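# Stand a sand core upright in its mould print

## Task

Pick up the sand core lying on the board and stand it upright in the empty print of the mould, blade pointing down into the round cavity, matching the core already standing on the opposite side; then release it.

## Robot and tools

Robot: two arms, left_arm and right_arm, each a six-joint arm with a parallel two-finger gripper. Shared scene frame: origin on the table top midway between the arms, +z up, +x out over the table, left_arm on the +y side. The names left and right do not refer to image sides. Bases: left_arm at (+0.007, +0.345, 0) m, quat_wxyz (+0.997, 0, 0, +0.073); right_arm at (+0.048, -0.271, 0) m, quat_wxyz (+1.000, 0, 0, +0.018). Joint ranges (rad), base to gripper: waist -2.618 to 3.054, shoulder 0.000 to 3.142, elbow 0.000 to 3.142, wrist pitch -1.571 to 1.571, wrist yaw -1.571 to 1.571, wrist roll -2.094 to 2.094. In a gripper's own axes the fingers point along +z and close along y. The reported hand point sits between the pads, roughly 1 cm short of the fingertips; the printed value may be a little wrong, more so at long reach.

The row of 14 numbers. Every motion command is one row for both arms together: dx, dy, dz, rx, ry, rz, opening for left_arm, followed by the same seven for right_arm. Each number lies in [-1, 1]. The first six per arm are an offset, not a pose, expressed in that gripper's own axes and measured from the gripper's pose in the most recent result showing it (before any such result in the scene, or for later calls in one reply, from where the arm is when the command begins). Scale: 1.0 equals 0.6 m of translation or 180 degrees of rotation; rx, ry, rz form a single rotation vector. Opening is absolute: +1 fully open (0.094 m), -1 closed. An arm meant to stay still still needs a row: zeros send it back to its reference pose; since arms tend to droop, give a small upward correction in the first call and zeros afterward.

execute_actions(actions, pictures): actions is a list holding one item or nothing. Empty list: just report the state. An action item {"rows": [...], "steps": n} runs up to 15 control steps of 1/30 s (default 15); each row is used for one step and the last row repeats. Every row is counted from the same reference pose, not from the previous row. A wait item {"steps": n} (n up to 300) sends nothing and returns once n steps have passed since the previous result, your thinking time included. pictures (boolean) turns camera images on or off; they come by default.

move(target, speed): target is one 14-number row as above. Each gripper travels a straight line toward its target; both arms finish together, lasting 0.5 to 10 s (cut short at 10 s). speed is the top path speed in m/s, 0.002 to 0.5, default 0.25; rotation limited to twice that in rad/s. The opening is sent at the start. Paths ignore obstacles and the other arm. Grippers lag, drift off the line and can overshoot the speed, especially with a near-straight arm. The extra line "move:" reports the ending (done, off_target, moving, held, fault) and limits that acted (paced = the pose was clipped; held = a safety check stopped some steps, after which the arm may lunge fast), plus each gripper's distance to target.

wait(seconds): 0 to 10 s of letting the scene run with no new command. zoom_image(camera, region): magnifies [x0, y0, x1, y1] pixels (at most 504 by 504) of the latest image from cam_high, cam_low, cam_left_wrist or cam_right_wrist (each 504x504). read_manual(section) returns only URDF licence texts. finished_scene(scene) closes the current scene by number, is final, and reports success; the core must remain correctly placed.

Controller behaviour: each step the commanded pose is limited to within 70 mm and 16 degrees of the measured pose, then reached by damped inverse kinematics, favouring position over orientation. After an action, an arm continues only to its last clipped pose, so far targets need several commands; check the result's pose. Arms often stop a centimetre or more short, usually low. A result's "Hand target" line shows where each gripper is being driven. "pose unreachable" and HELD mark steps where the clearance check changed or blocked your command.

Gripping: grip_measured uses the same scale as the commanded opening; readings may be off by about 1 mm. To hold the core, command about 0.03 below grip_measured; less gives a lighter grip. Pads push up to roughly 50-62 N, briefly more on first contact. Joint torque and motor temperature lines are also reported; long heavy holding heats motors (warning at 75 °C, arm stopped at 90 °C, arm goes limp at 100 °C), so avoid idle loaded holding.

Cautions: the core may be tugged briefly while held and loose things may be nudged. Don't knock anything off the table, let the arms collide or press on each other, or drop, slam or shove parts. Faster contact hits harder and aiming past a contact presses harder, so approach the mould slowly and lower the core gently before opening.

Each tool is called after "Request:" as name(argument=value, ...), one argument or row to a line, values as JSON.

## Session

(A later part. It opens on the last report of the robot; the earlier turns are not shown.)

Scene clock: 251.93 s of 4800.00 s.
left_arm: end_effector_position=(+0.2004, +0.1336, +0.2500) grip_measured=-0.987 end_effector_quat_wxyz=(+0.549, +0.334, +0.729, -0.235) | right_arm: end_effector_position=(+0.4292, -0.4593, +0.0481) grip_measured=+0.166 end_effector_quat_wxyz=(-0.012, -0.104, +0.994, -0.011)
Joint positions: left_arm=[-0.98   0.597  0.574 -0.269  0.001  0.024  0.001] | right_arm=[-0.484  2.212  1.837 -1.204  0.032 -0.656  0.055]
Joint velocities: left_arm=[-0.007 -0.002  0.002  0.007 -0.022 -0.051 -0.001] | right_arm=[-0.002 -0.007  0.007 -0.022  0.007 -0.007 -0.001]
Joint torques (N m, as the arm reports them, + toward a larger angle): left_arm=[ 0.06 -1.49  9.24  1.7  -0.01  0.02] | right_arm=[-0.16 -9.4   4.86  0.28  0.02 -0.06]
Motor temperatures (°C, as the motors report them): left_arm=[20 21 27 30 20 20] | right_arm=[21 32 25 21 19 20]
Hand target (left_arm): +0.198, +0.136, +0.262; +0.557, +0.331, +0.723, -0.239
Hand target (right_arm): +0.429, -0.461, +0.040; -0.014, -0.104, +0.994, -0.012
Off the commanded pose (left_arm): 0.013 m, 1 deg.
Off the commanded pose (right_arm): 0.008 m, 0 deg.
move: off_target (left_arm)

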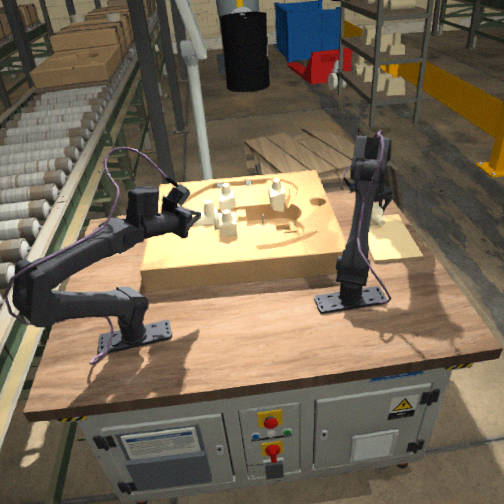

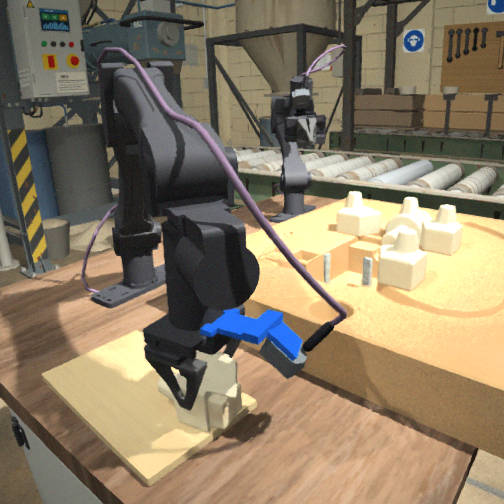

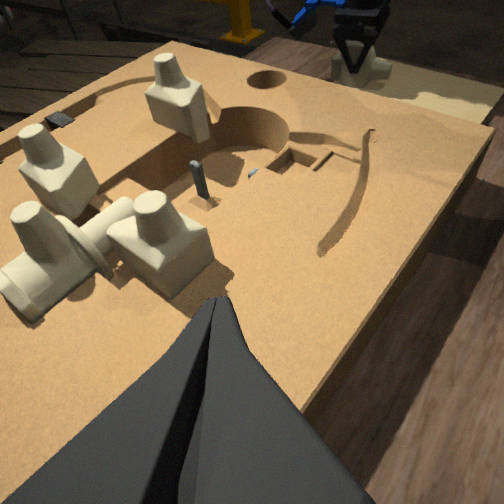

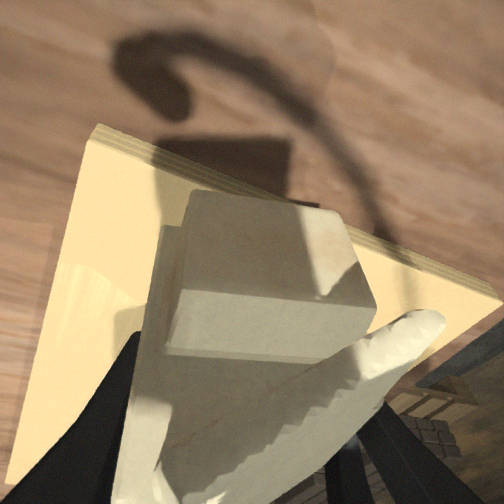

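Request:
execute_actions(
  actions=[
    {"rows": [[-0.018,0,-0.0127,0,-0.007,0,-1, 0,0,0,0,0,0,0.2],[-0.018,0,-0.0127,0,-0.007,0,-1, 0,0,0,0,0,0,0.25],[-0.018,0,-0.0127,0,-0.007,0,-1, 0,0,0,0,0,0,0.4],[-0.018,0,-0.0127,0,-0.007,0,-1, 0,0,0,0,0,0,0.7],[-0.018,0,-0.0127,0,-0.007,0,-1, 0,0,0,0,0,0,1]], "steps": 10},
  ],
  pictures=false,
)

Request:
move(
  target=[-0.018,0,-0.0127,0,-0.007,0,-1, 0,0,-0.14,0,-0.03,0,1],
  speed=0.15,
)

Scene clock: 262.57 s of 4800.00 s.
left_arm: end_effector_position=(+0.2004, +0.1336, +0.2500) grip_measured=-0.987 end_effector_quat_wxyz=(+0.549, +0.334, +0.729, -0.235) | right_arm: end_effector_position=(+0.4292, -0.4594, +0.0481) grip_measured=+1.000 end_effector_quat_wxyz=(-0.012, -0.104, +0.994, -0.012)
Joint positions: left_arm=[-0.98   0.597  0.574 -0.269  0.001  0.024  0.001] | right_arm=[-0.484  2.212  1.837 -1.204  0.032 -0.656  0.094]
Joint velocities: left_arm=[-0.027 -0.022 -0.007 -0.007  0.022 -0.037  0.001] | right_arm=[-0.002  0.022  0.017  0.022 -0.007  0.081  0.   ]
Joint torques (N m, as the arm reports them, + toward a larger angle): left_arm=[-0.04 -1.54  9.36  1.68  0.   -0.01] | right_arm=[ -0.23 -10.18   5.9    0.09  -0.02  -0.05]
Motor temperatures (°C, as the motors report them): left_arm=[20 21 27 30 20 20] | right_arm=[21 33 25 21 19 20]
Hand target (left_arm): +0.198, +0.136, +0.262; +0.557, +0.331, +0.723, -0.239
Hand target (right_arm): +0.429, -0.459, +0.048; -0.012, -0.104, +0.994, -0.011
Off the commanded pose (left_arm): 0.013 m, 1 deg.
Off the commanded pose (right_arm): 0.000 m, 0 deg.
Steps of this call (steps 1 to 90: nothing new was sent; then 7.30 s passed at rest; steps 91 to 100: all 10 steps of this action). Readings (end_effector_position):
91: left_arm (+0.2004, +0.1336, +0.2500) | right_arm (+0.4292, -0.4593, +0.0481)
92: left_arm (+0.2004, +0.1336, +0.2500) | right_arm (+0.4292, -0.4593, +0.0481)
94: left_arm (+0.2004, +0.1336, +0.2500) | right_arm (+0.4292, -0.4594, +0.0481)
98: left_arm (+0.2004, +0.1336, +0.2500) | right_arm (+0.4292, -0.4594, +0.0481)
100: the state above

Scene clock: 264.00 s of 4800.00 s.
left_arm: end_effector_position=(+0.2003, +0.1336, +0.2499) grip_measured=-0.987 end_effector_quat_wxyz=(+0.549, +0.334, +0.730, -0.235) | right_arm: end_effector_position=(+0.4278, -0.4545, +0.1197) grip_measured=+1.000 end_effector_quat_wxyz=(+0.019, -0.105, +0.994, -0.006)
Joint positions: left_arm=[-0.98   0.597  0.574 -0.269  0.001  0.024  0.001] | right_arm=[-0.493  2.138  2.004 -1.398 -0.01  -0.666  0.094]
Joint velocities: left_arm=[-0.012 -0.002 -0.012  0.007 -0.037 -0.007  0.002] | right_arm=[-0.012 -0.002  0.022 -0.022 -0.037 -0.007  0.   ]
Joint torques (N m, as the arm reports them, + toward a larger angle): left_arm=[ 0.01 -1.64  9.29  1.69 -0.03 -0.01] | right_arm=[ -0.65 -10.56   8.     0.06  -0.23  -0.1 ]
Motor temperatures (°C, as the motors report them): left_arm=[20 21 27 30 20 20] | right_arm=[21 33 25 21 19 20]
Hand target (left_arm): +0.198, +0.136, +0.262; +0.557, +0.331, +0.723, -0.239
Hand target (right_arm): +0.430, -0.457, +0.132; +0.035, -0.105, +0.994, -0.007
Off the commanded pose (left_arm): 0.013 m, 1 deg.
Off the commanded pose (right_arm): 0.013 m, 2 deg.
move: off_target (left_arm, right_arm)

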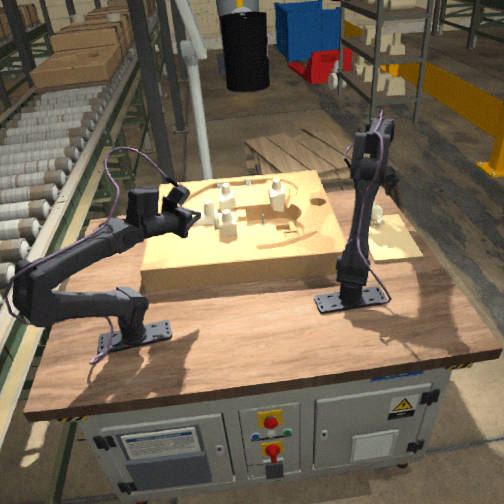

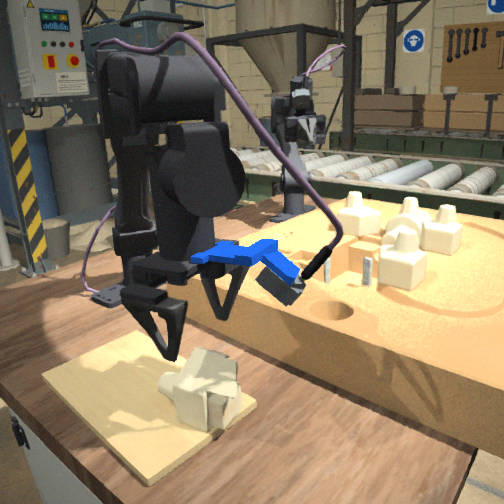

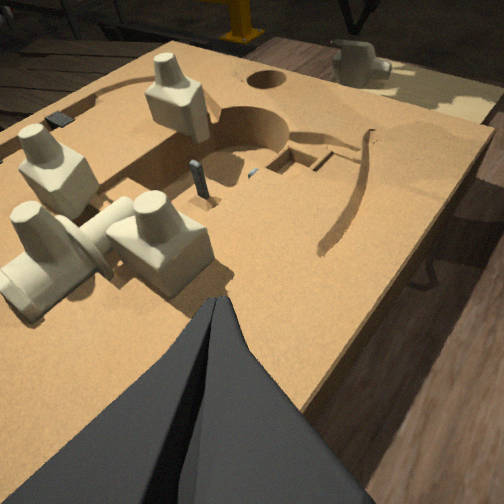

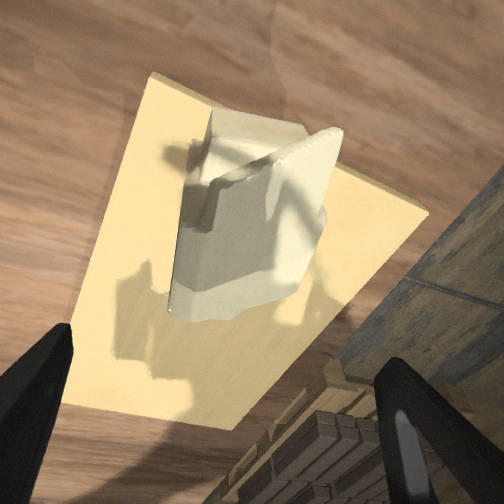

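Request:
move(
  target=[-0.018,0,-0.0127,0,-0.007,0,-1, 0.0187,-0.009,-0.0172,-0.0038,-0.46,0.0041,1],
  speed=0.25,
)

Scene clock: 272.67 s of 4800.00 s.
left_arm: end_effector_position=(+0.2003, +0.1336, +0.2499) grip_measured=-0.987 end_effector_quat_wxyz=(+0.549, +0.334, +0.730, -0.235) | right_arm: end_effector_position=(+0.4235, -0.4650, +0.1387) grip_measured=+1.000 end_effector_quat_wxyz=(+0.680, -0.086, +0.726, +0.050)
Joint positions: left_arm=[-0.98   0.597  0.574 -0.269  0.001  0.024  0.001] | right_arm=[-0.887  1.861  0.633  1.089 -1.037 -0.164  0.094]
Joint velocities: left_arm=[-0.007 -0.017  0.002 -0.037 -0.037 -0.037  0.001] | right_arm=[ 0.007 -0.012 -0.007  0.022  0.022  0.066  0.   ]
Joint torques (N m, as the arm reports them, + toward a larger angle): left_arm=[-0.03 -1.48  9.26  1.69  0.   -0.01] | right_arm=[-0.46 -5.13  3.55  1.29 -0.22  0.07]
Motor temperatures (°C, as the motors report them): left_arm=[20 21 27 30 20 20] | right_arm=[21 34 25 22 19 20]
Hand target (left_arm): +0.198, +0.136, +0.262; +0.557, +0.331, +0.723, -0.239
Hand target (right_arm): +0.420, -0.463, +0.128; +0.674, -0.075, +0.732, +0.064
Off the commanded pose (left_arm): 0.013 m, 1 deg.
Off the commanded pose (right_arm): 0.011 m, 3 deg.
After step 90, 1.83 s passed at rest.
move: off_target (left_arm, right_arm)

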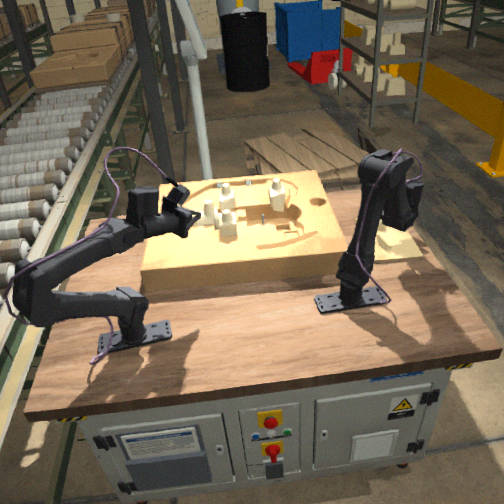

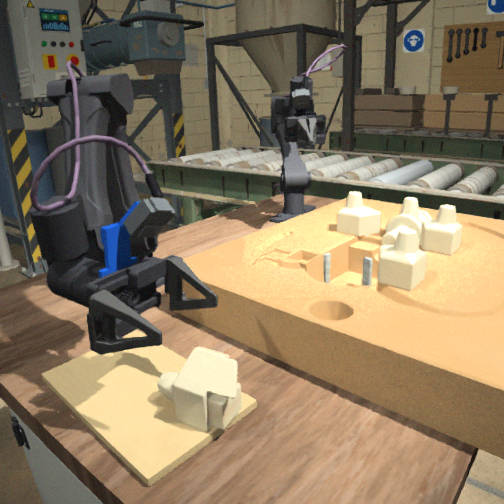

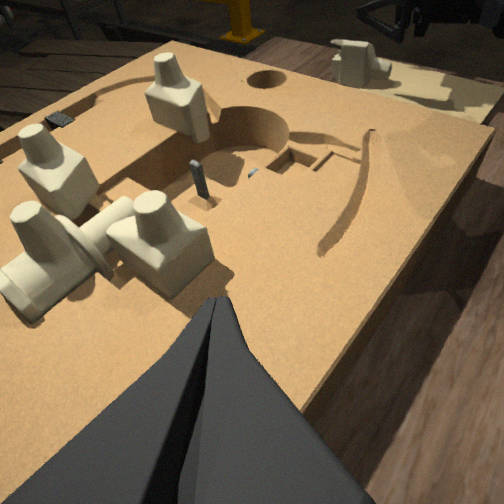

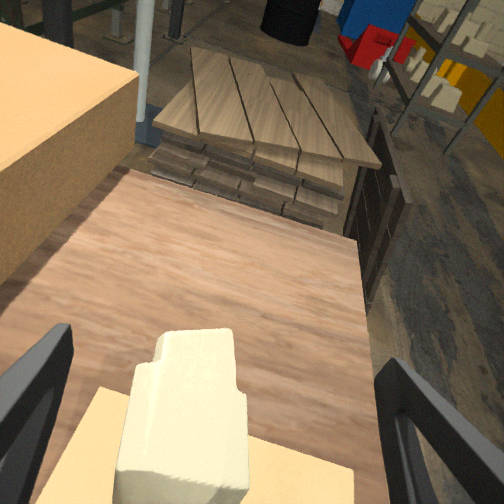

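Request:
move(
  target=[-0.018,0,-0.0127,0,-0.007,0,-1, 0.121,0.0138,-0.004,-0.0061,0.0167,0.02,1],
  speed=0.1,
)

Scene clock: 280.77 s of 4800.00 s.
left_arm: end_effector_position=(+0.2003, +0.1336, +0.2499) grip_measured=-0.987 end_effector_quat_wxyz=(+0.549, +0.334, +0.730, -0.235) | right_arm: end_effector_position=(+0.4209, -0.4631, +0.0739) grip_measured=+1.000 end_effector_quat_wxyz=(+0.662, -0.075, +0.743, +0.070)
Joint positions: left_arm=[-0.98   0.597  0.574 -0.269  0.001  0.024  0.001] | right_arm=[-0.891  2.088  0.619  1.239 -1.049 -0.196  0.094]
Joint velocities: left_arm=[-0.017  0.017 -0.017  0.051  0.022  0.037  0.   ] | right_arm=[-0.012  0.012 -0.002  0.125  0.007 -0.11   0.   ]
Joint torques (N m, as the arm reports them, + toward a larger angle): left_arm=[-0.06 -1.58  9.27  1.69 -0.06 -0.02] | right_arm=[-0.64 -6.05  2.39  1.25 -0.3  -0.11]
Motor temperatures (°C, as the motors report them): left_arm=[20 21 27 30 20 20] | right_arm=[21 32 24 23 19 20]
Hand target (left_arm): +0.198, +0.136, +0.262; +0.557, +0.331, +0.723, -0.239
Hand target (right_arm): +0.415, -0.461, +0.066; +0.658, -0.071, +0.746, +0.077
Off the commanded pose (left_arm): 0.013 m, 1 deg.
Off the commanded pose (right_arm): 0.010 m, 1 deg.
After step 90, 3.80 s passed at rest.
move: off_target (left_arm)

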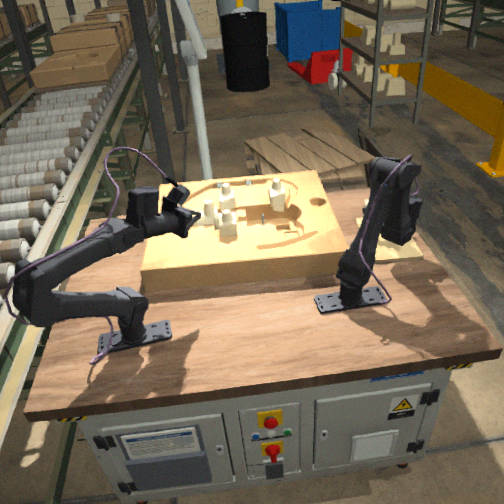

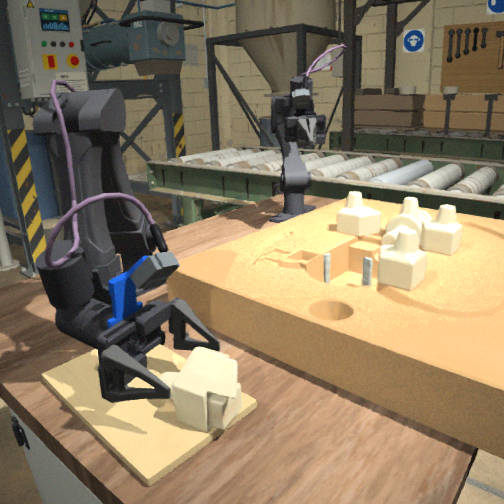

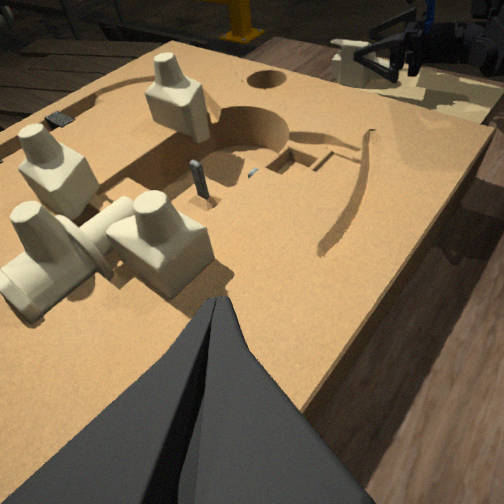

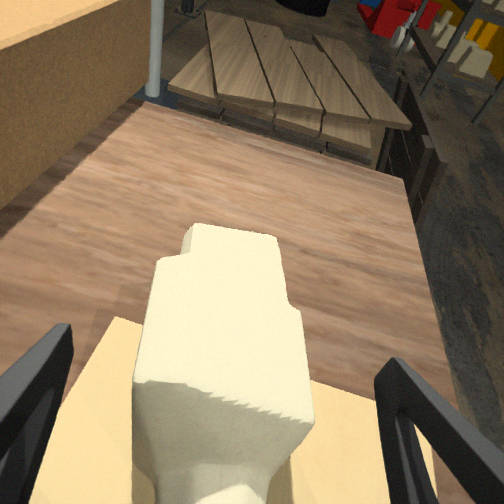

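Request:
zoom_image(
  camera="cam_left_wrist",
  region=[310, 10, 504, 120],
)

Request:
zoom_image(
  camera="cam_low",
  region=[30, 250, 270, 460],
)

Region (310, 10, 504, 120) of cam_left_wrist's 504x504 image, scaled by 2.598, with more detail than that image has; it fills the top 286 rows of this view, and the rest is white.

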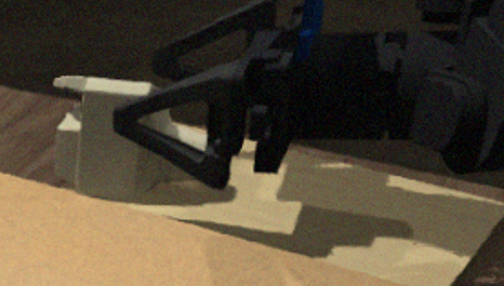

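Region (30, 250, 270, 460) of cam_low's 504x504 image, scaled by 2.100, with more detail than that image has; it fills the top 441 rows of this view, and the rest is white.

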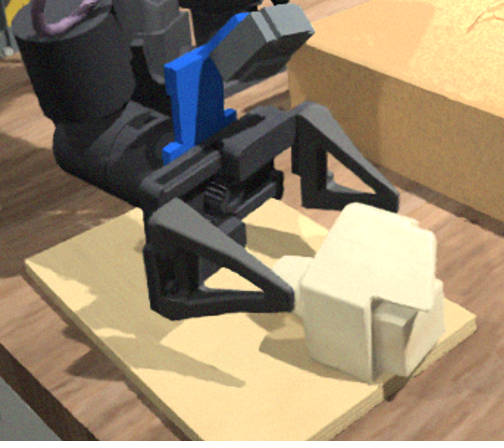

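Request:
move(
  target=[-0.018,0,-0.0127,0,-0.007,0,-1, 0.0607,0.0065,-0.002,0,0.002,0.005,1],
  speed=0.05,
)

Scene clock: 293.10 s of 4800.00 s.
left_arm: end_effector_position=(+0.2003, +0.1336, +0.2499) grip_measured=-0.987 end_effector_quat_wxyz=(+0.549, +0.334, +0.730, -0.235) | right_arm: end_effector_position=(+0.4188, -0.4607, +0.0444) grip_measured=+1.000 end_effector_quat_wxyz=(+0.662, -0.075, +0.742, +0.070)
Joint positions: left_arm=[-0.98   0.597  0.574 -0.269  0.001  0.024  0.001] | right_arm=[-0.891  2.227  0.619  1.379 -1.05  -0.196  0.094]
Joint velocities: left_arm=[ 0.002 -0.012 -0.012  0.037 -0.066  0.022  0.001] | right_arm=[ 0.007 -0.012  0.002 -0.022 -0.007 -0.007  0.   ]
Joint torques (N m, as the arm reports them, + toward a larger angle): left_arm=[ 0.   -1.5   9.12  1.69 -0.02  0.  ] | right_arm=[-0.64 -6.37  2.3   1.29 -0.22 -0.01]
Motor temperatures (°C, as the motors report them): left_arm=[20 21 28 31 20 20] | right_arm=[21 31 23 25 19 20]
Hand target (left_arm): +0.198, +0.136, +0.262; +0.557, +0.331, +0.723, -0.239
Hand target (right_arm): +0.415, -0.460, +0.038; +0.659, -0.069, +0.745, +0.075
Off the commanded pose (left_arm): 0.013 m, 1 deg.
Off the commanded pose (right_arm): 0.008 m, 1 deg.
After step 90, 8.13 s passed at rest.
move: off_target (left_arm)

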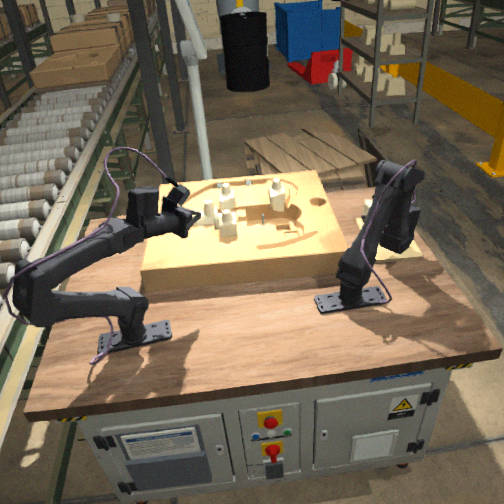

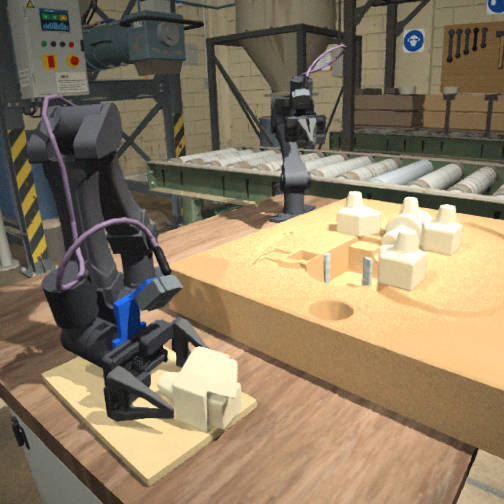

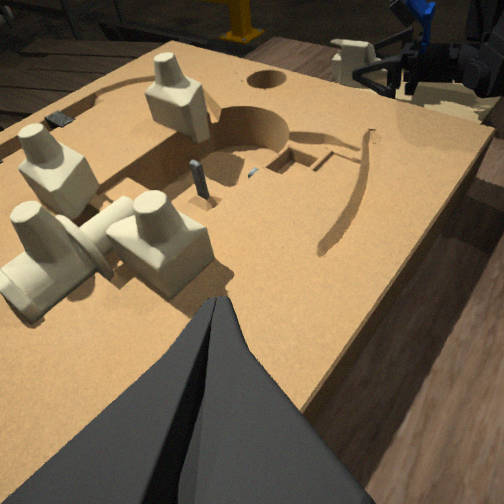

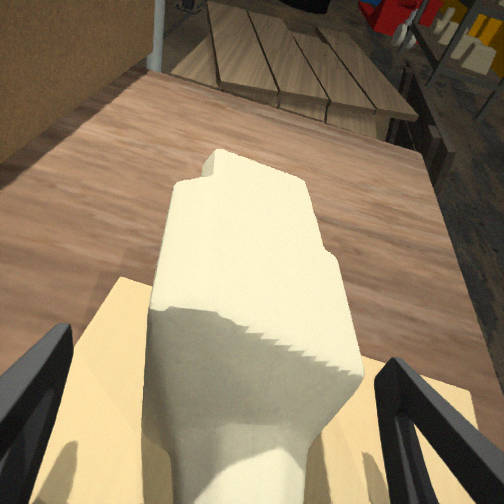

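Request:
zoom_image(
  camera="cam_low",
  region=[60, 290, 260, 450],
)

Request:
zoom_image(
  camera="cam_left_wrist",
  region=[315, 20, 465, 120],
)

Region (60, 290, 260, 450) of cam_low's 504x504 image, scaled by 2.520, with more detail than that image has; it fills the top 403 rows of this view, and the rest is white.

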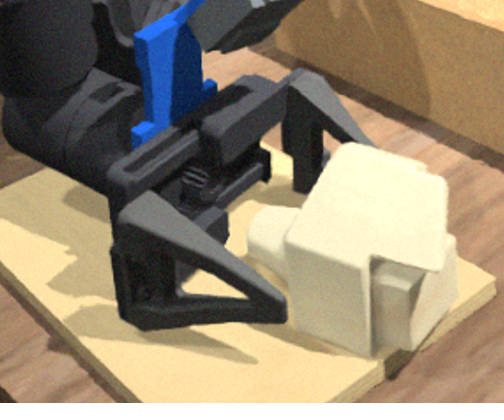

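Region (315, 20, 465, 120) of cam_left_wrist's 504x504 image, scaled by 3.360, with more detail than that image has.

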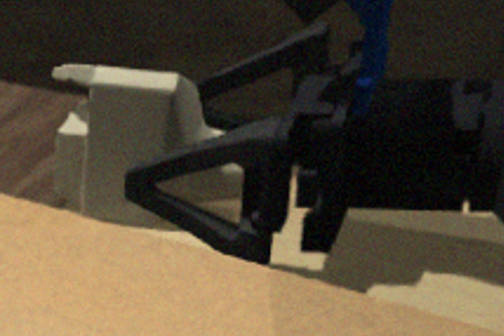

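Request:
move(
  target=[-0.018,0,-0.0127,0,-0.007,0,-1, -0.004,0,0.027,0,0,0,0.75],
  speed=0.03,
)

Scene clock: 299.10 s of 4800.00 s.
left_arm: end_effector_position=(+0.2003, +0.1336, +0.2498) grip_measured=-0.987 end_effector_quat_wxyz=(+0.548, +0.334, +0.730, -0.235) | right_arm: end_effector_position=(+0.4270, -0.4534, +0.0435) grip_measured=+0.752 end_effector_quat_wxyz=(+0.660, -0.075, +0.744, +0.069)
Joint positions: left_arm=[-0.98   0.597  0.574 -0.269  0.001  0.024  0.001] | right_arm=[-0.854  2.227  0.619  1.382 -1.011 -0.189  0.082]
Joint velocities: left_arm=[-0.007 -0.007  0.012 -0.066 -0.051 -0.007  0.   ] | right_arm=[-0.002 -0.022 -0.002  0.037  0.051  0.037  0.   ]
Joint torques (N m, as the arm reports them, + toward a larger angle): left_arm=[ 0.02 -1.55  9.27  1.7  -0.04  0.  ] | right_arm=[ 0.29 -6.79  5.2   1.18 -0.16  0.  ]
Motor temperatures (°C, as the motors report them): left_arm=[20 21 28 31 20 20] | right_arm=[21 31 23 25 19 20]
Hand target (left_arm): +0.198, +0.137, +0.262; +0.557, +0.331, +0.723, -0.239
Hand target (right_arm): +0.435, -0.457, +0.045; +0.662, -0.076, +0.743, +0.070
Off the commanded pose (left_arm): 0.013 m, 1 deg.
Off the commanded pose (right_arm): 0.009 m, 0 deg.
After step 90, 2.23 s passed at rest.
move: off_target (left_arm)

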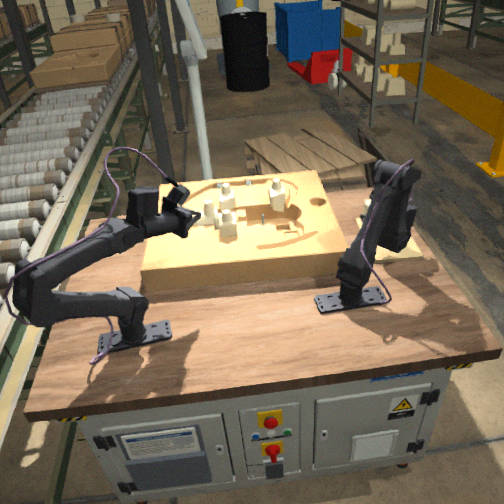

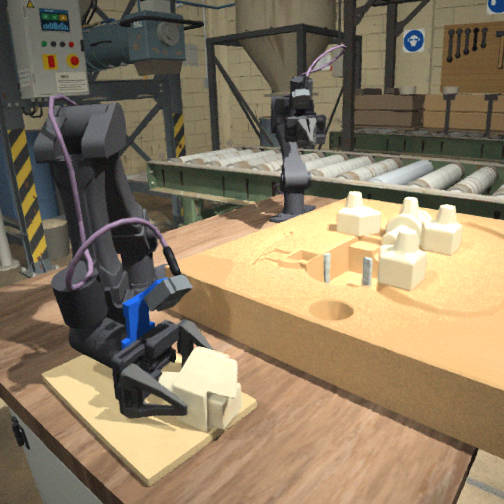

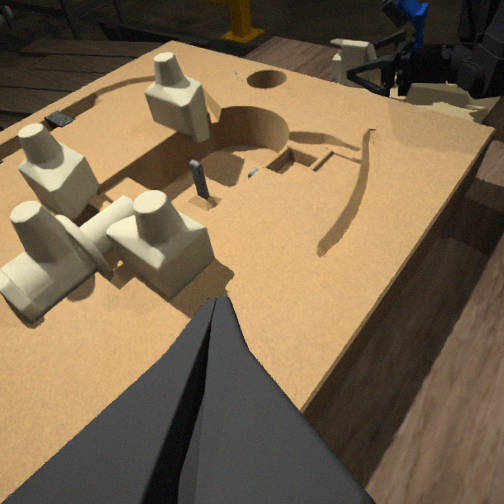

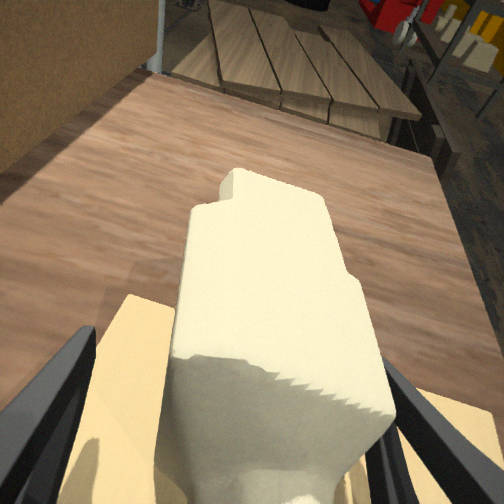

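Request:
execute_actions(
  actions=[
    {"rows": [[-0.018,0,-0.0127,0,-0.007,0,-1, 0,0,0,0,0,0,0.62],[-0.018,0,-0.0127,0,-0.007,0,-1, 0,0,0,0,0,0,0.52],[-0.018,0,-0.0127,0,-0.007,0,-1, 0,0,0,0,0,0,0.47],[-0.018,0,-0.0127,0,-0.007,0,-1, 0,0,0,0,0,0,0.43],[-0.018,0,-0.0127,0,-0.007,0,-1, 0,0,0,0,0,0,0.39],[-0.018,0,-0.0127,0,-0.007,0,-1, 0,0,0,0,0,0,0.35],[-0.018,0,-0.0127,0,-0.007,0,-1, 0,0,0,0,0,0,0.31],[-0.018,0,-0.0127,0,-0.007,0,-1, 0,0,0,0,0,0,0.27],[-0.018,0,-0.0127,0,-0.007,0,-1, 0,0,0,0,0,0,0.24],[-0.018,0,-0.0127,0,-0.007,0,-1, 0,0,0,0,0,0,0.21],[-0.018,0,-0.0127,0,-0.007,0,-1, 0,0,0,0,0,0,0.19],[-0.018,0,-0.0127,0,-0.007,0,-1, 0,0,0,0,0,0,0.17],[-0.018,0,-0.0127,0,-0.007,0,-1, 0,0,0,0,0,0,0.155],[-0.018,0,-0.0127,0,-0.007,0,-1, 0,0,0,0,0,0,0.145],[-0.018,0,-0.0127,0,-0.007,0,-1, 0,0,0,0,0,0,0.135]], "steps": 15},
  ],
  pictures=false,
)

Request:
execute_actions(
  actions=[
    {"steps": 8},
  ],
)

Scene clock: 308.60 s of 4800.00 s.
left_arm: end_effector_position=(+0.2003, +0.1336, +0.2498) grip_measured=-0.987 end_effector_quat_wxyz=(+0.548, +0.334, +0.730, -0.235) | right_arm: end_effector_position=(+0.4274, -0.4556, +0.0432) grip_measured=+0.163 end_effector_quat_wxyz=(+0.660, -0.072, +0.745, +0.064)
Joint positions: left_arm=[-0.98   0.597  0.574 -0.269  0.001  0.024  0.001] | right_arm=[-0.854  2.227  0.619  1.383 -0.998 -0.19   0.055]
Joint velocities: left_arm=[-0.002 -0.007 -0.002  0.037 -0.037 -0.081  0.001] | right_arm=[-0.002 -0.022 -0.012  0.007  0.007 -0.022 -0.001]
Joint torques (N m, as the arm reports them, + toward a larger angle): left_arm=[-0.01 -1.5   9.18  1.68 -0.02  0.01] | right_arm=[-0.03 -7.5   2.91  1.25 -0.3  -0.05]
Motor temperatures (°C, as the motors report them): left_arm=[20 21 28 31 20 20] | right_arm=[21 31 24 26 19 20]
Hand target (left_arm): +0.198, +0.137, +0.262; +0.557, +0.331, +0.723, -0.239
Hand target (right_arm): +0.427, -0.453, +0.044; +0.660, -0.075, +0.744, +0.069
Off the commanded pose (left_arm): 0.013 m, 1 deg.
Off the commanded pose (right_arm): 0.002 m, 1 deg.
Steps of this call (steps 1 to 90: nothing new was sent; then 6.00 s passed at rest; steps 91 to 105: all 15 steps of this action). Readings (end_effector_position):
91: left_arm (+0.2003, +0.1336, +0.2498) | right_arm (+0.4271, -0.4539, +0.0434)
92: left_arm (+0.2003, +0.1336, +0.2498) | right_arm (+0.4271, -0.4539, +0.0434)
94: left_arm (+0.2003, +0.1336, +0.2498) | right_arm (+0.4271, -0.4539, +0.0434)
98: left_arm (+0.2003, +0.1336, +0.2498) | right_arm (+0.4273, -0.4552, +0.0432)
105: the state above

Scene clock: 308.87 s of 4800.00 s.
left_arm: end_effector_position=(+0.2003, +0.1336, +0.2498) grip_measured=-0.987 end_effector_quat_wxyz=(+0.548, +0.334, +0.730, -0.235) | right_arm: end_effector_position=(+0.4274, -0.4556, +0.0432) grip_measured=+0.163 end_effector_quat_wxyz=(+0.660, -0.072, +0.745, +0.064)
Joint positions: left_arm=[-0.98   0.597  0.574 -0.269  0.001  0.024  0.001] | right_arm=[-0.854  2.227  0.619  1.383 -0.998 -0.19   0.055]
Joint velocities: left_arm=[-0.007 -0.017  0.002  0.007 -0.007 -0.007 -0.001] | right_arm=[-0.007 -0.012  0.002  0.022 -0.007 -0.11   0.   ]
Joint torques (N m, as the arm reports them, + toward a larger angle): left_arm=[ 0.03 -1.5   9.22  1.7  -0.04 -0.02] | right_arm=[-0.07 -7.57  2.77  1.26 -0.28 -0.01]
Motor temperatures (°C, as the motors report them): left_arm=[20 20 28 31 20 20] | right_arm=[21 31 24 26 19 20]
Hand target (left_arm): +0.198, +0.137, +0.262; +0.557, +0.331, +0.723, -0.239
Hand target (right_arm): +0.427, -0.453, +0.044; +0.660, -0.075, +0.744, +0.069
Off the commanded pose (left_arm): 0.013 m, 1 deg.
Off the commanded pose (right_arm): 0.002 m, 1 deg.
Steps of this call (steps 1 to 8: nothing new was sent). Readings (end_effector_position):
1: left_arm (+0.2003, +0.1336, +0.2498) | right_arm (+0.4274, -0.4556, +0.0432)
2: left_arm (+0.2003, +0.1336, +0.2498) | right_arm (+0.4274, -0.4556, +0.0432)
4: left_arm (+0.2003, +0.1336, +0.2498) | right_arm (+0.4274, -0.4556, +0.0432)
8: the state above

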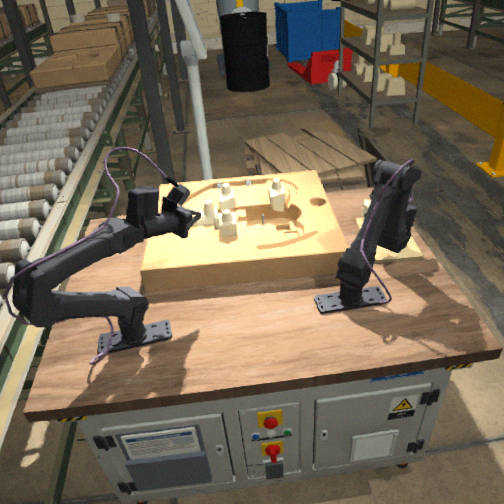

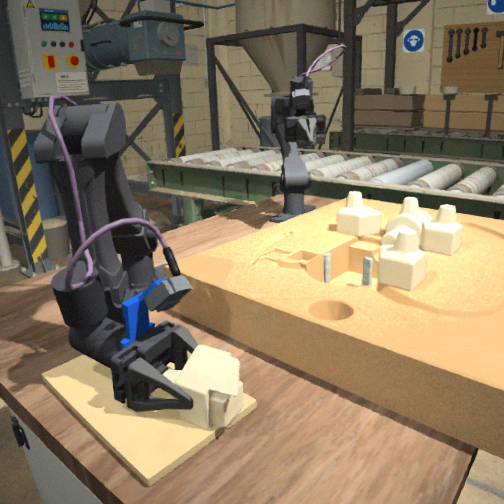

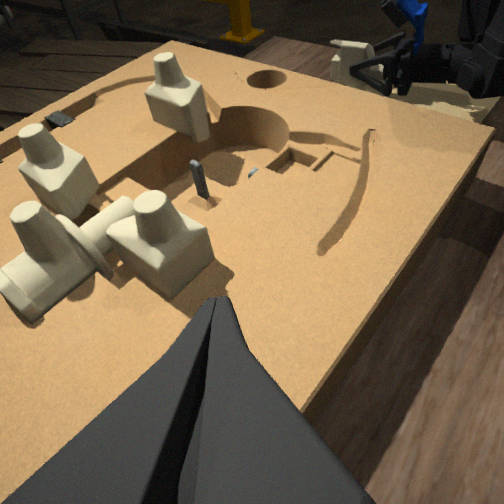

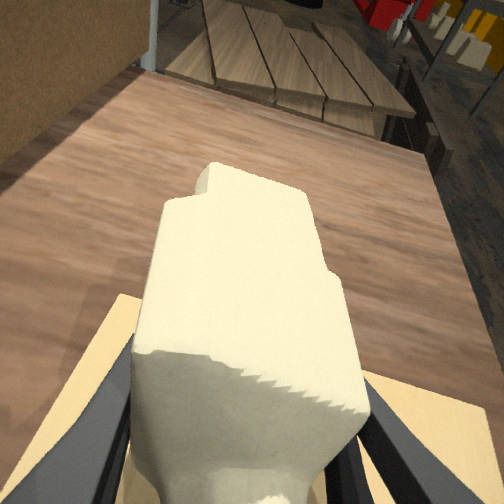

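Request:
zoom_image(
  camera="cam_low",
  region=[90, 310, 260, 450],
)

Request:
zoom_image(
  camera="cam_left_wrist",
  region=[315, 20, 465, 120],
)

Region (90, 310, 260, 450) of cam_low's 504x504 image, scaled by 2.965, with more detail than that image has; it fills the top 415 rows of this view, and the rest is white.

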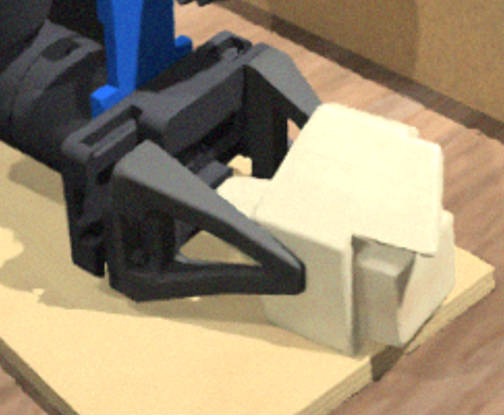

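Region (315, 20, 465, 120) of cam_left_wrist's 504x504 image, scaled by 3.360, with more detail than that image has.

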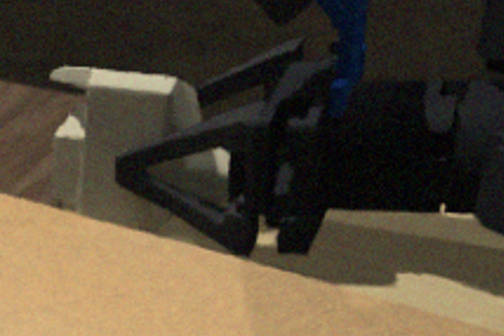

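Request:
move(
  target=[-0.018,0,-0.0127,0,-0.007,0,-1, -0.215,0,-0.026,0,0,0,0.13],
  speed=0.15,
)

Request:
move(
  target=[-0.018,0,-0.0127,0,-0.007,0,-1, -0.028,0.5635,-0.0463,0.0452,0.4507,0.0493,0.13],
  speed=0.22,
)

Scene clock: 330.07 s of 4800.00 s.
left_arm: end_effector_position=(+0.2003, +0.1336, +0.2498) grip_measured=-0.987 end_effector_quat_wxyz=(+0.548, +0.334, +0.730, -0.235) | right_arm: end_effector_position=(+0.4210, -0.4508, +0.1394) grip_measured=+0.163 end_effector_quat_wxyz=(+0.631, -0.035, +0.769, +0.094)
Joint positions: left_arm=[-0.98   0.597  0.574 -0.269  0.001  0.024  0.001] | right_arm=[-0.854  1.704  0.644  0.72  -0.984 -0.185  0.055]
Joint velocities: left_arm=[ 0.002  0.012  0.012 -0.051 -0.051 -0.007  0.   ] | right_arm=[-0.017  0.002  0.032 -0.022 -0.037  0.051  0.001]
Joint torques (N m, as the arm reports them, + toward a larger angle): left_arm=[-0.05 -1.59  9.21  1.72 -0.01 -0.03] | right_arm=[-0.27 -8.62  8.18  1.58 -0.38 -0.09]
Motor temperatures (°C, as the motors report them): left_arm=[20 20 28 31 20 20] | right_arm=[21 32 23 27 19 20]
Hand target (left_arm): +0.198, +0.137, +0.262; +0.557, +0.331, +0.723, -0.239
Hand target (right_arm): +0.426, -0.455, +0.172; +0.659, -0.072, +0.746, +0.064
Off the commanded pose (left_arm): 0.013 m, 1 deg.
Off the commanded pose (right_arm): 0.035 m, 7 deg.
After step 90, 16.63 s passed at rest.
move: off_target (left_arm, right_arm)

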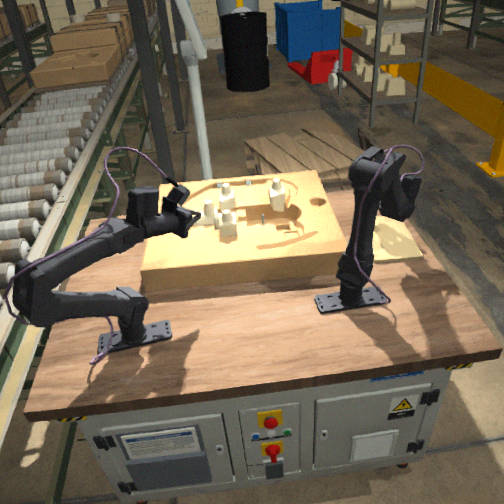

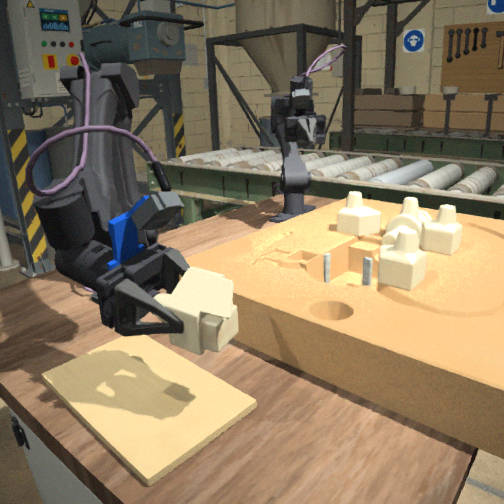

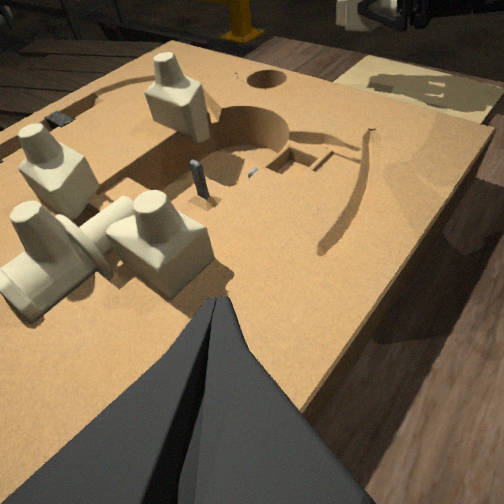

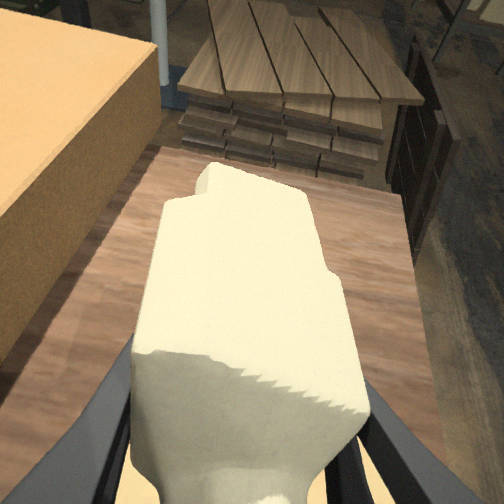

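Scene clock: 333.87 s of 4800.00 s.
left_arm: end_effector_position=(+0.2003, +0.1336, +0.2498) grip_measured=-0.987 end_effector_quat_wxyz=(+0.548, +0.334, +0.730, -0.235) | right_arm: end_effector_position=(+0.3339, -0.1325, +0.1835) grip_measured=+0.163 end_effector_quat_wxyz=(-0.027, +0.002, +0.999, +0.034)
Joint positions: left_arm=[-0.98   0.597  0.574 -0.269  0.001  0.024  0.001] | right_arm=[ 0.364  1.79   1.769 -1.573 -0.083  0.405  0.055]
Joint velocities: left_arm=[-0.017  0.002  0.007  0.037 -0.022 -0.066  0.   ] | right_arm=[-0.007  0.002 -0.012  0.007 -0.081 -0.007 -0.   ]
Joint torques (N m, as the arm reports them, + toward a larger angle): left_arm=[-0.03 -1.5   9.33  1.71  0.01  0.03] | right_arm=[ 0.32 -7.06  8.82 -0.02 -0.2   0.03]
Motor temperatures (°C, as the motors report them): left_arm=[20 20 28 31 20 20] | right_arm=[21 31 24 27 19 20]
Hand target (left_arm): +0.198, +0.137, +0.262; +0.557, +0.331, +0.723, -0.239
Hand target (right_arm): +0.337, -0.127, +0.195; -0.013, +0.004, +0.999, +0.045
Off the commanded pose (left_arm): 0.013 m, 1 deg.
Off the commanded pose (right_arm): 0.014 m, 1 deg.
joint sent to its limit (right arm) — the command would take joint 4 (wrist pitch) past its lower limit, so that joint was sent only as far as its limit.
move: off_target (left_arm, right_arm)

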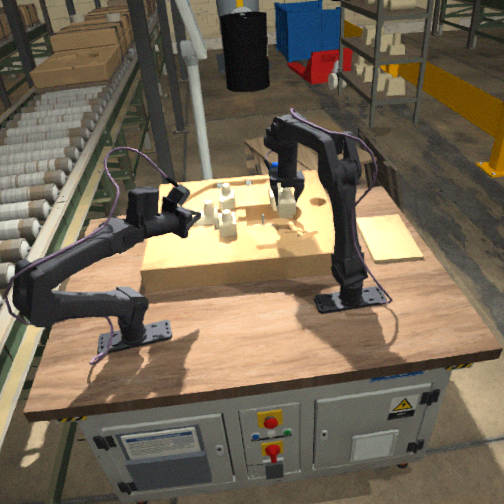

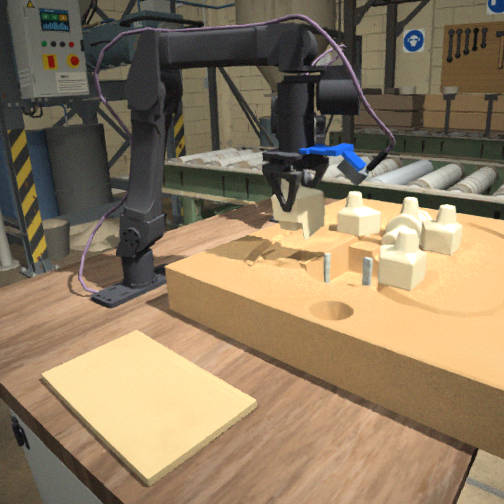

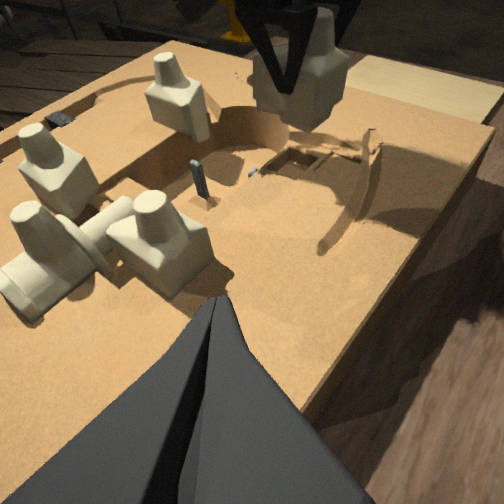

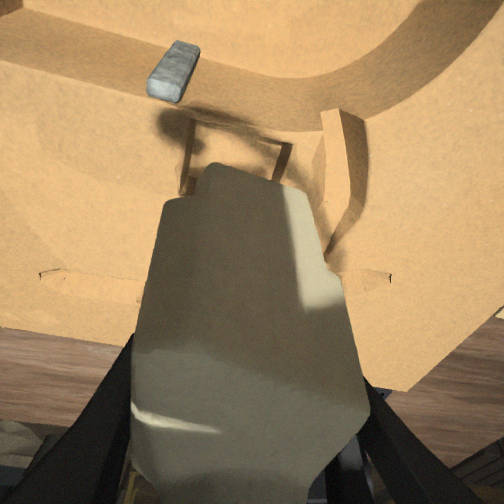

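Request:
zoom_image(
  camera="cam_right_wrist",
  region=[100, 20, 400, 280],
)

Request:
zoom_image(
  camera="cam_left_wrist",
  region=[210, 0, 410, 200],
)

Request:
zoom_image(
  camera="cam_low",
  region=[230, 140, 400, 300],
)

Region (100, 20, 400, 280) of cam_right_wrist's 504x504 image, scaled by 1.680, with more detail than that image has; it fills the top 437 rows of this view, and the rest is white.

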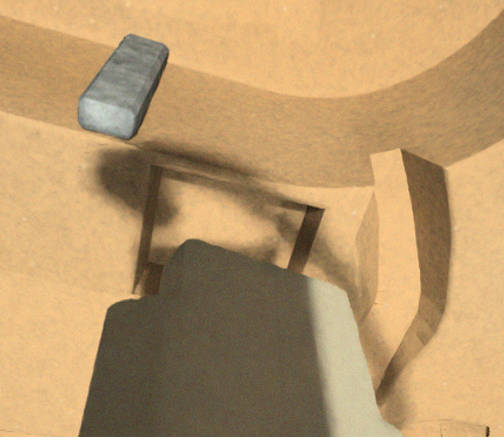

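Region (210, 0, 410, 200) of cam_left_wrist's 504x504 image, scaled by 2.520, with more detail than that image has.

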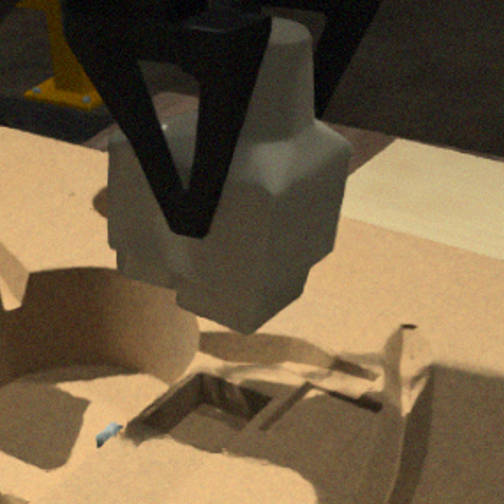

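Region (230, 140, 400, 300) of cam_low's 504x504 image, scaled by 2.965, with more detail than that image has; it fills the top 474 rows of this view, and the rest is white.

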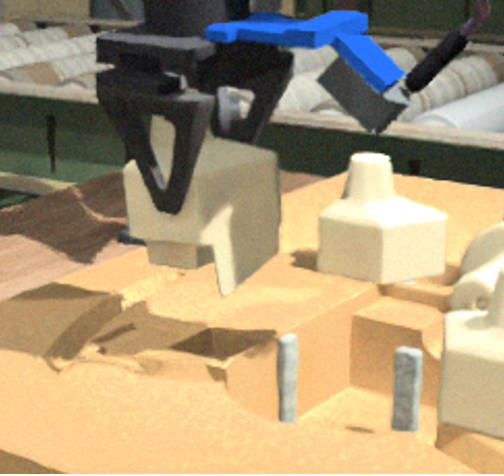

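Request:
move(
  target=[-0.018,0,-0.0127,0,-0.007,0,-1, -0.033,0.0088,0.052,0.021,0.0143,0.008,0.13],
  speed=0.05,
)

Scene clock: 374.63 s of 4800.00 s.
left_arm: end_effector_position=(+0.2003, +0.1336, +0.2497) grip_measured=-0.987 end_effector_quat_wxyz=(+0.548, +0.334, +0.730, -0.235) | right_arm: end_effector_position=(+0.3446, -0.1305, +0.1459) grip_measured=+0.162 end_effector_quat_wxyz=(-0.067, +0.014, +0.998, -0.002)
Joint positions: left_arm=[-0.98   0.597  0.574 -0.27   0.001  0.024  0.001] | right_arm=[ 0.375  1.913  1.772 -1.554 -0.051  0.436  0.055]
Joint velocities: left_arm=[-0.007 -0.012 -0.002 -0.095 -0.022 -0.066  0.   ] | right_arm=[ 0.002 -0.002 -0.012 -0.007 -0.066 -0.037 -0.001]
Joint torques (N m, as the arm reports them, + toward a larger angle): left_arm=[ 0.07 -1.5   9.22  1.68 -0.02 -0.02] | right_arm=[ 0.46 -7.24  8.48 -0.03 -0.03  0.02]
Motor temperatures (°C, as the motors report them): left_arm=[20 20 29 31 20 20] | right_arm=[21 31 27 22 19 20]
Hand target (left_arm): +0.198, +0.137, +0.262; +0.556, +0.331, +0.724, -0.239
Hand target (right_arm): +0.352, -0.125, +0.152; -0.050, +0.014, +0.999, +0.001
Off the commanded pose (left_arm): 0.013 m, 1 deg.
Off the commanded pose (right_arm): 0.011 m, 2 deg.
After step 90, 36.67 s passed at rest.
move: off_target (left_arm, right_arm)

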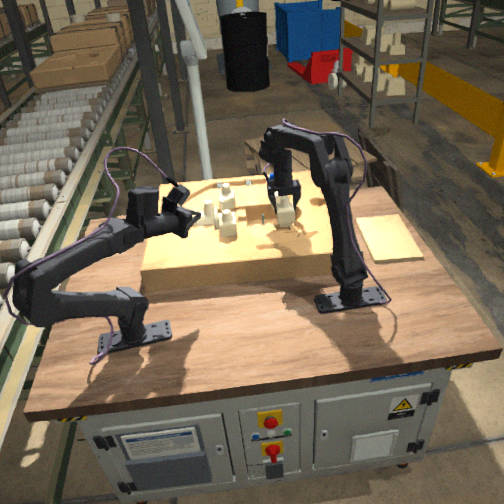

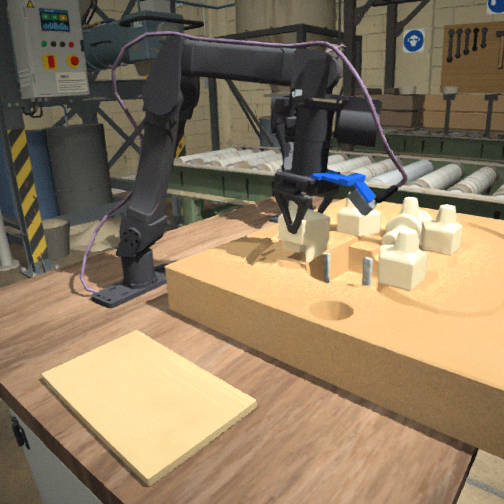

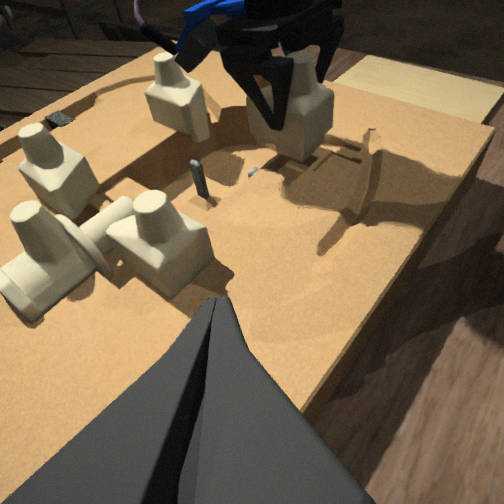

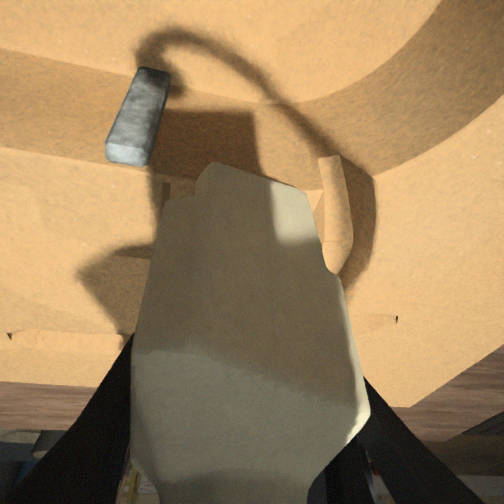

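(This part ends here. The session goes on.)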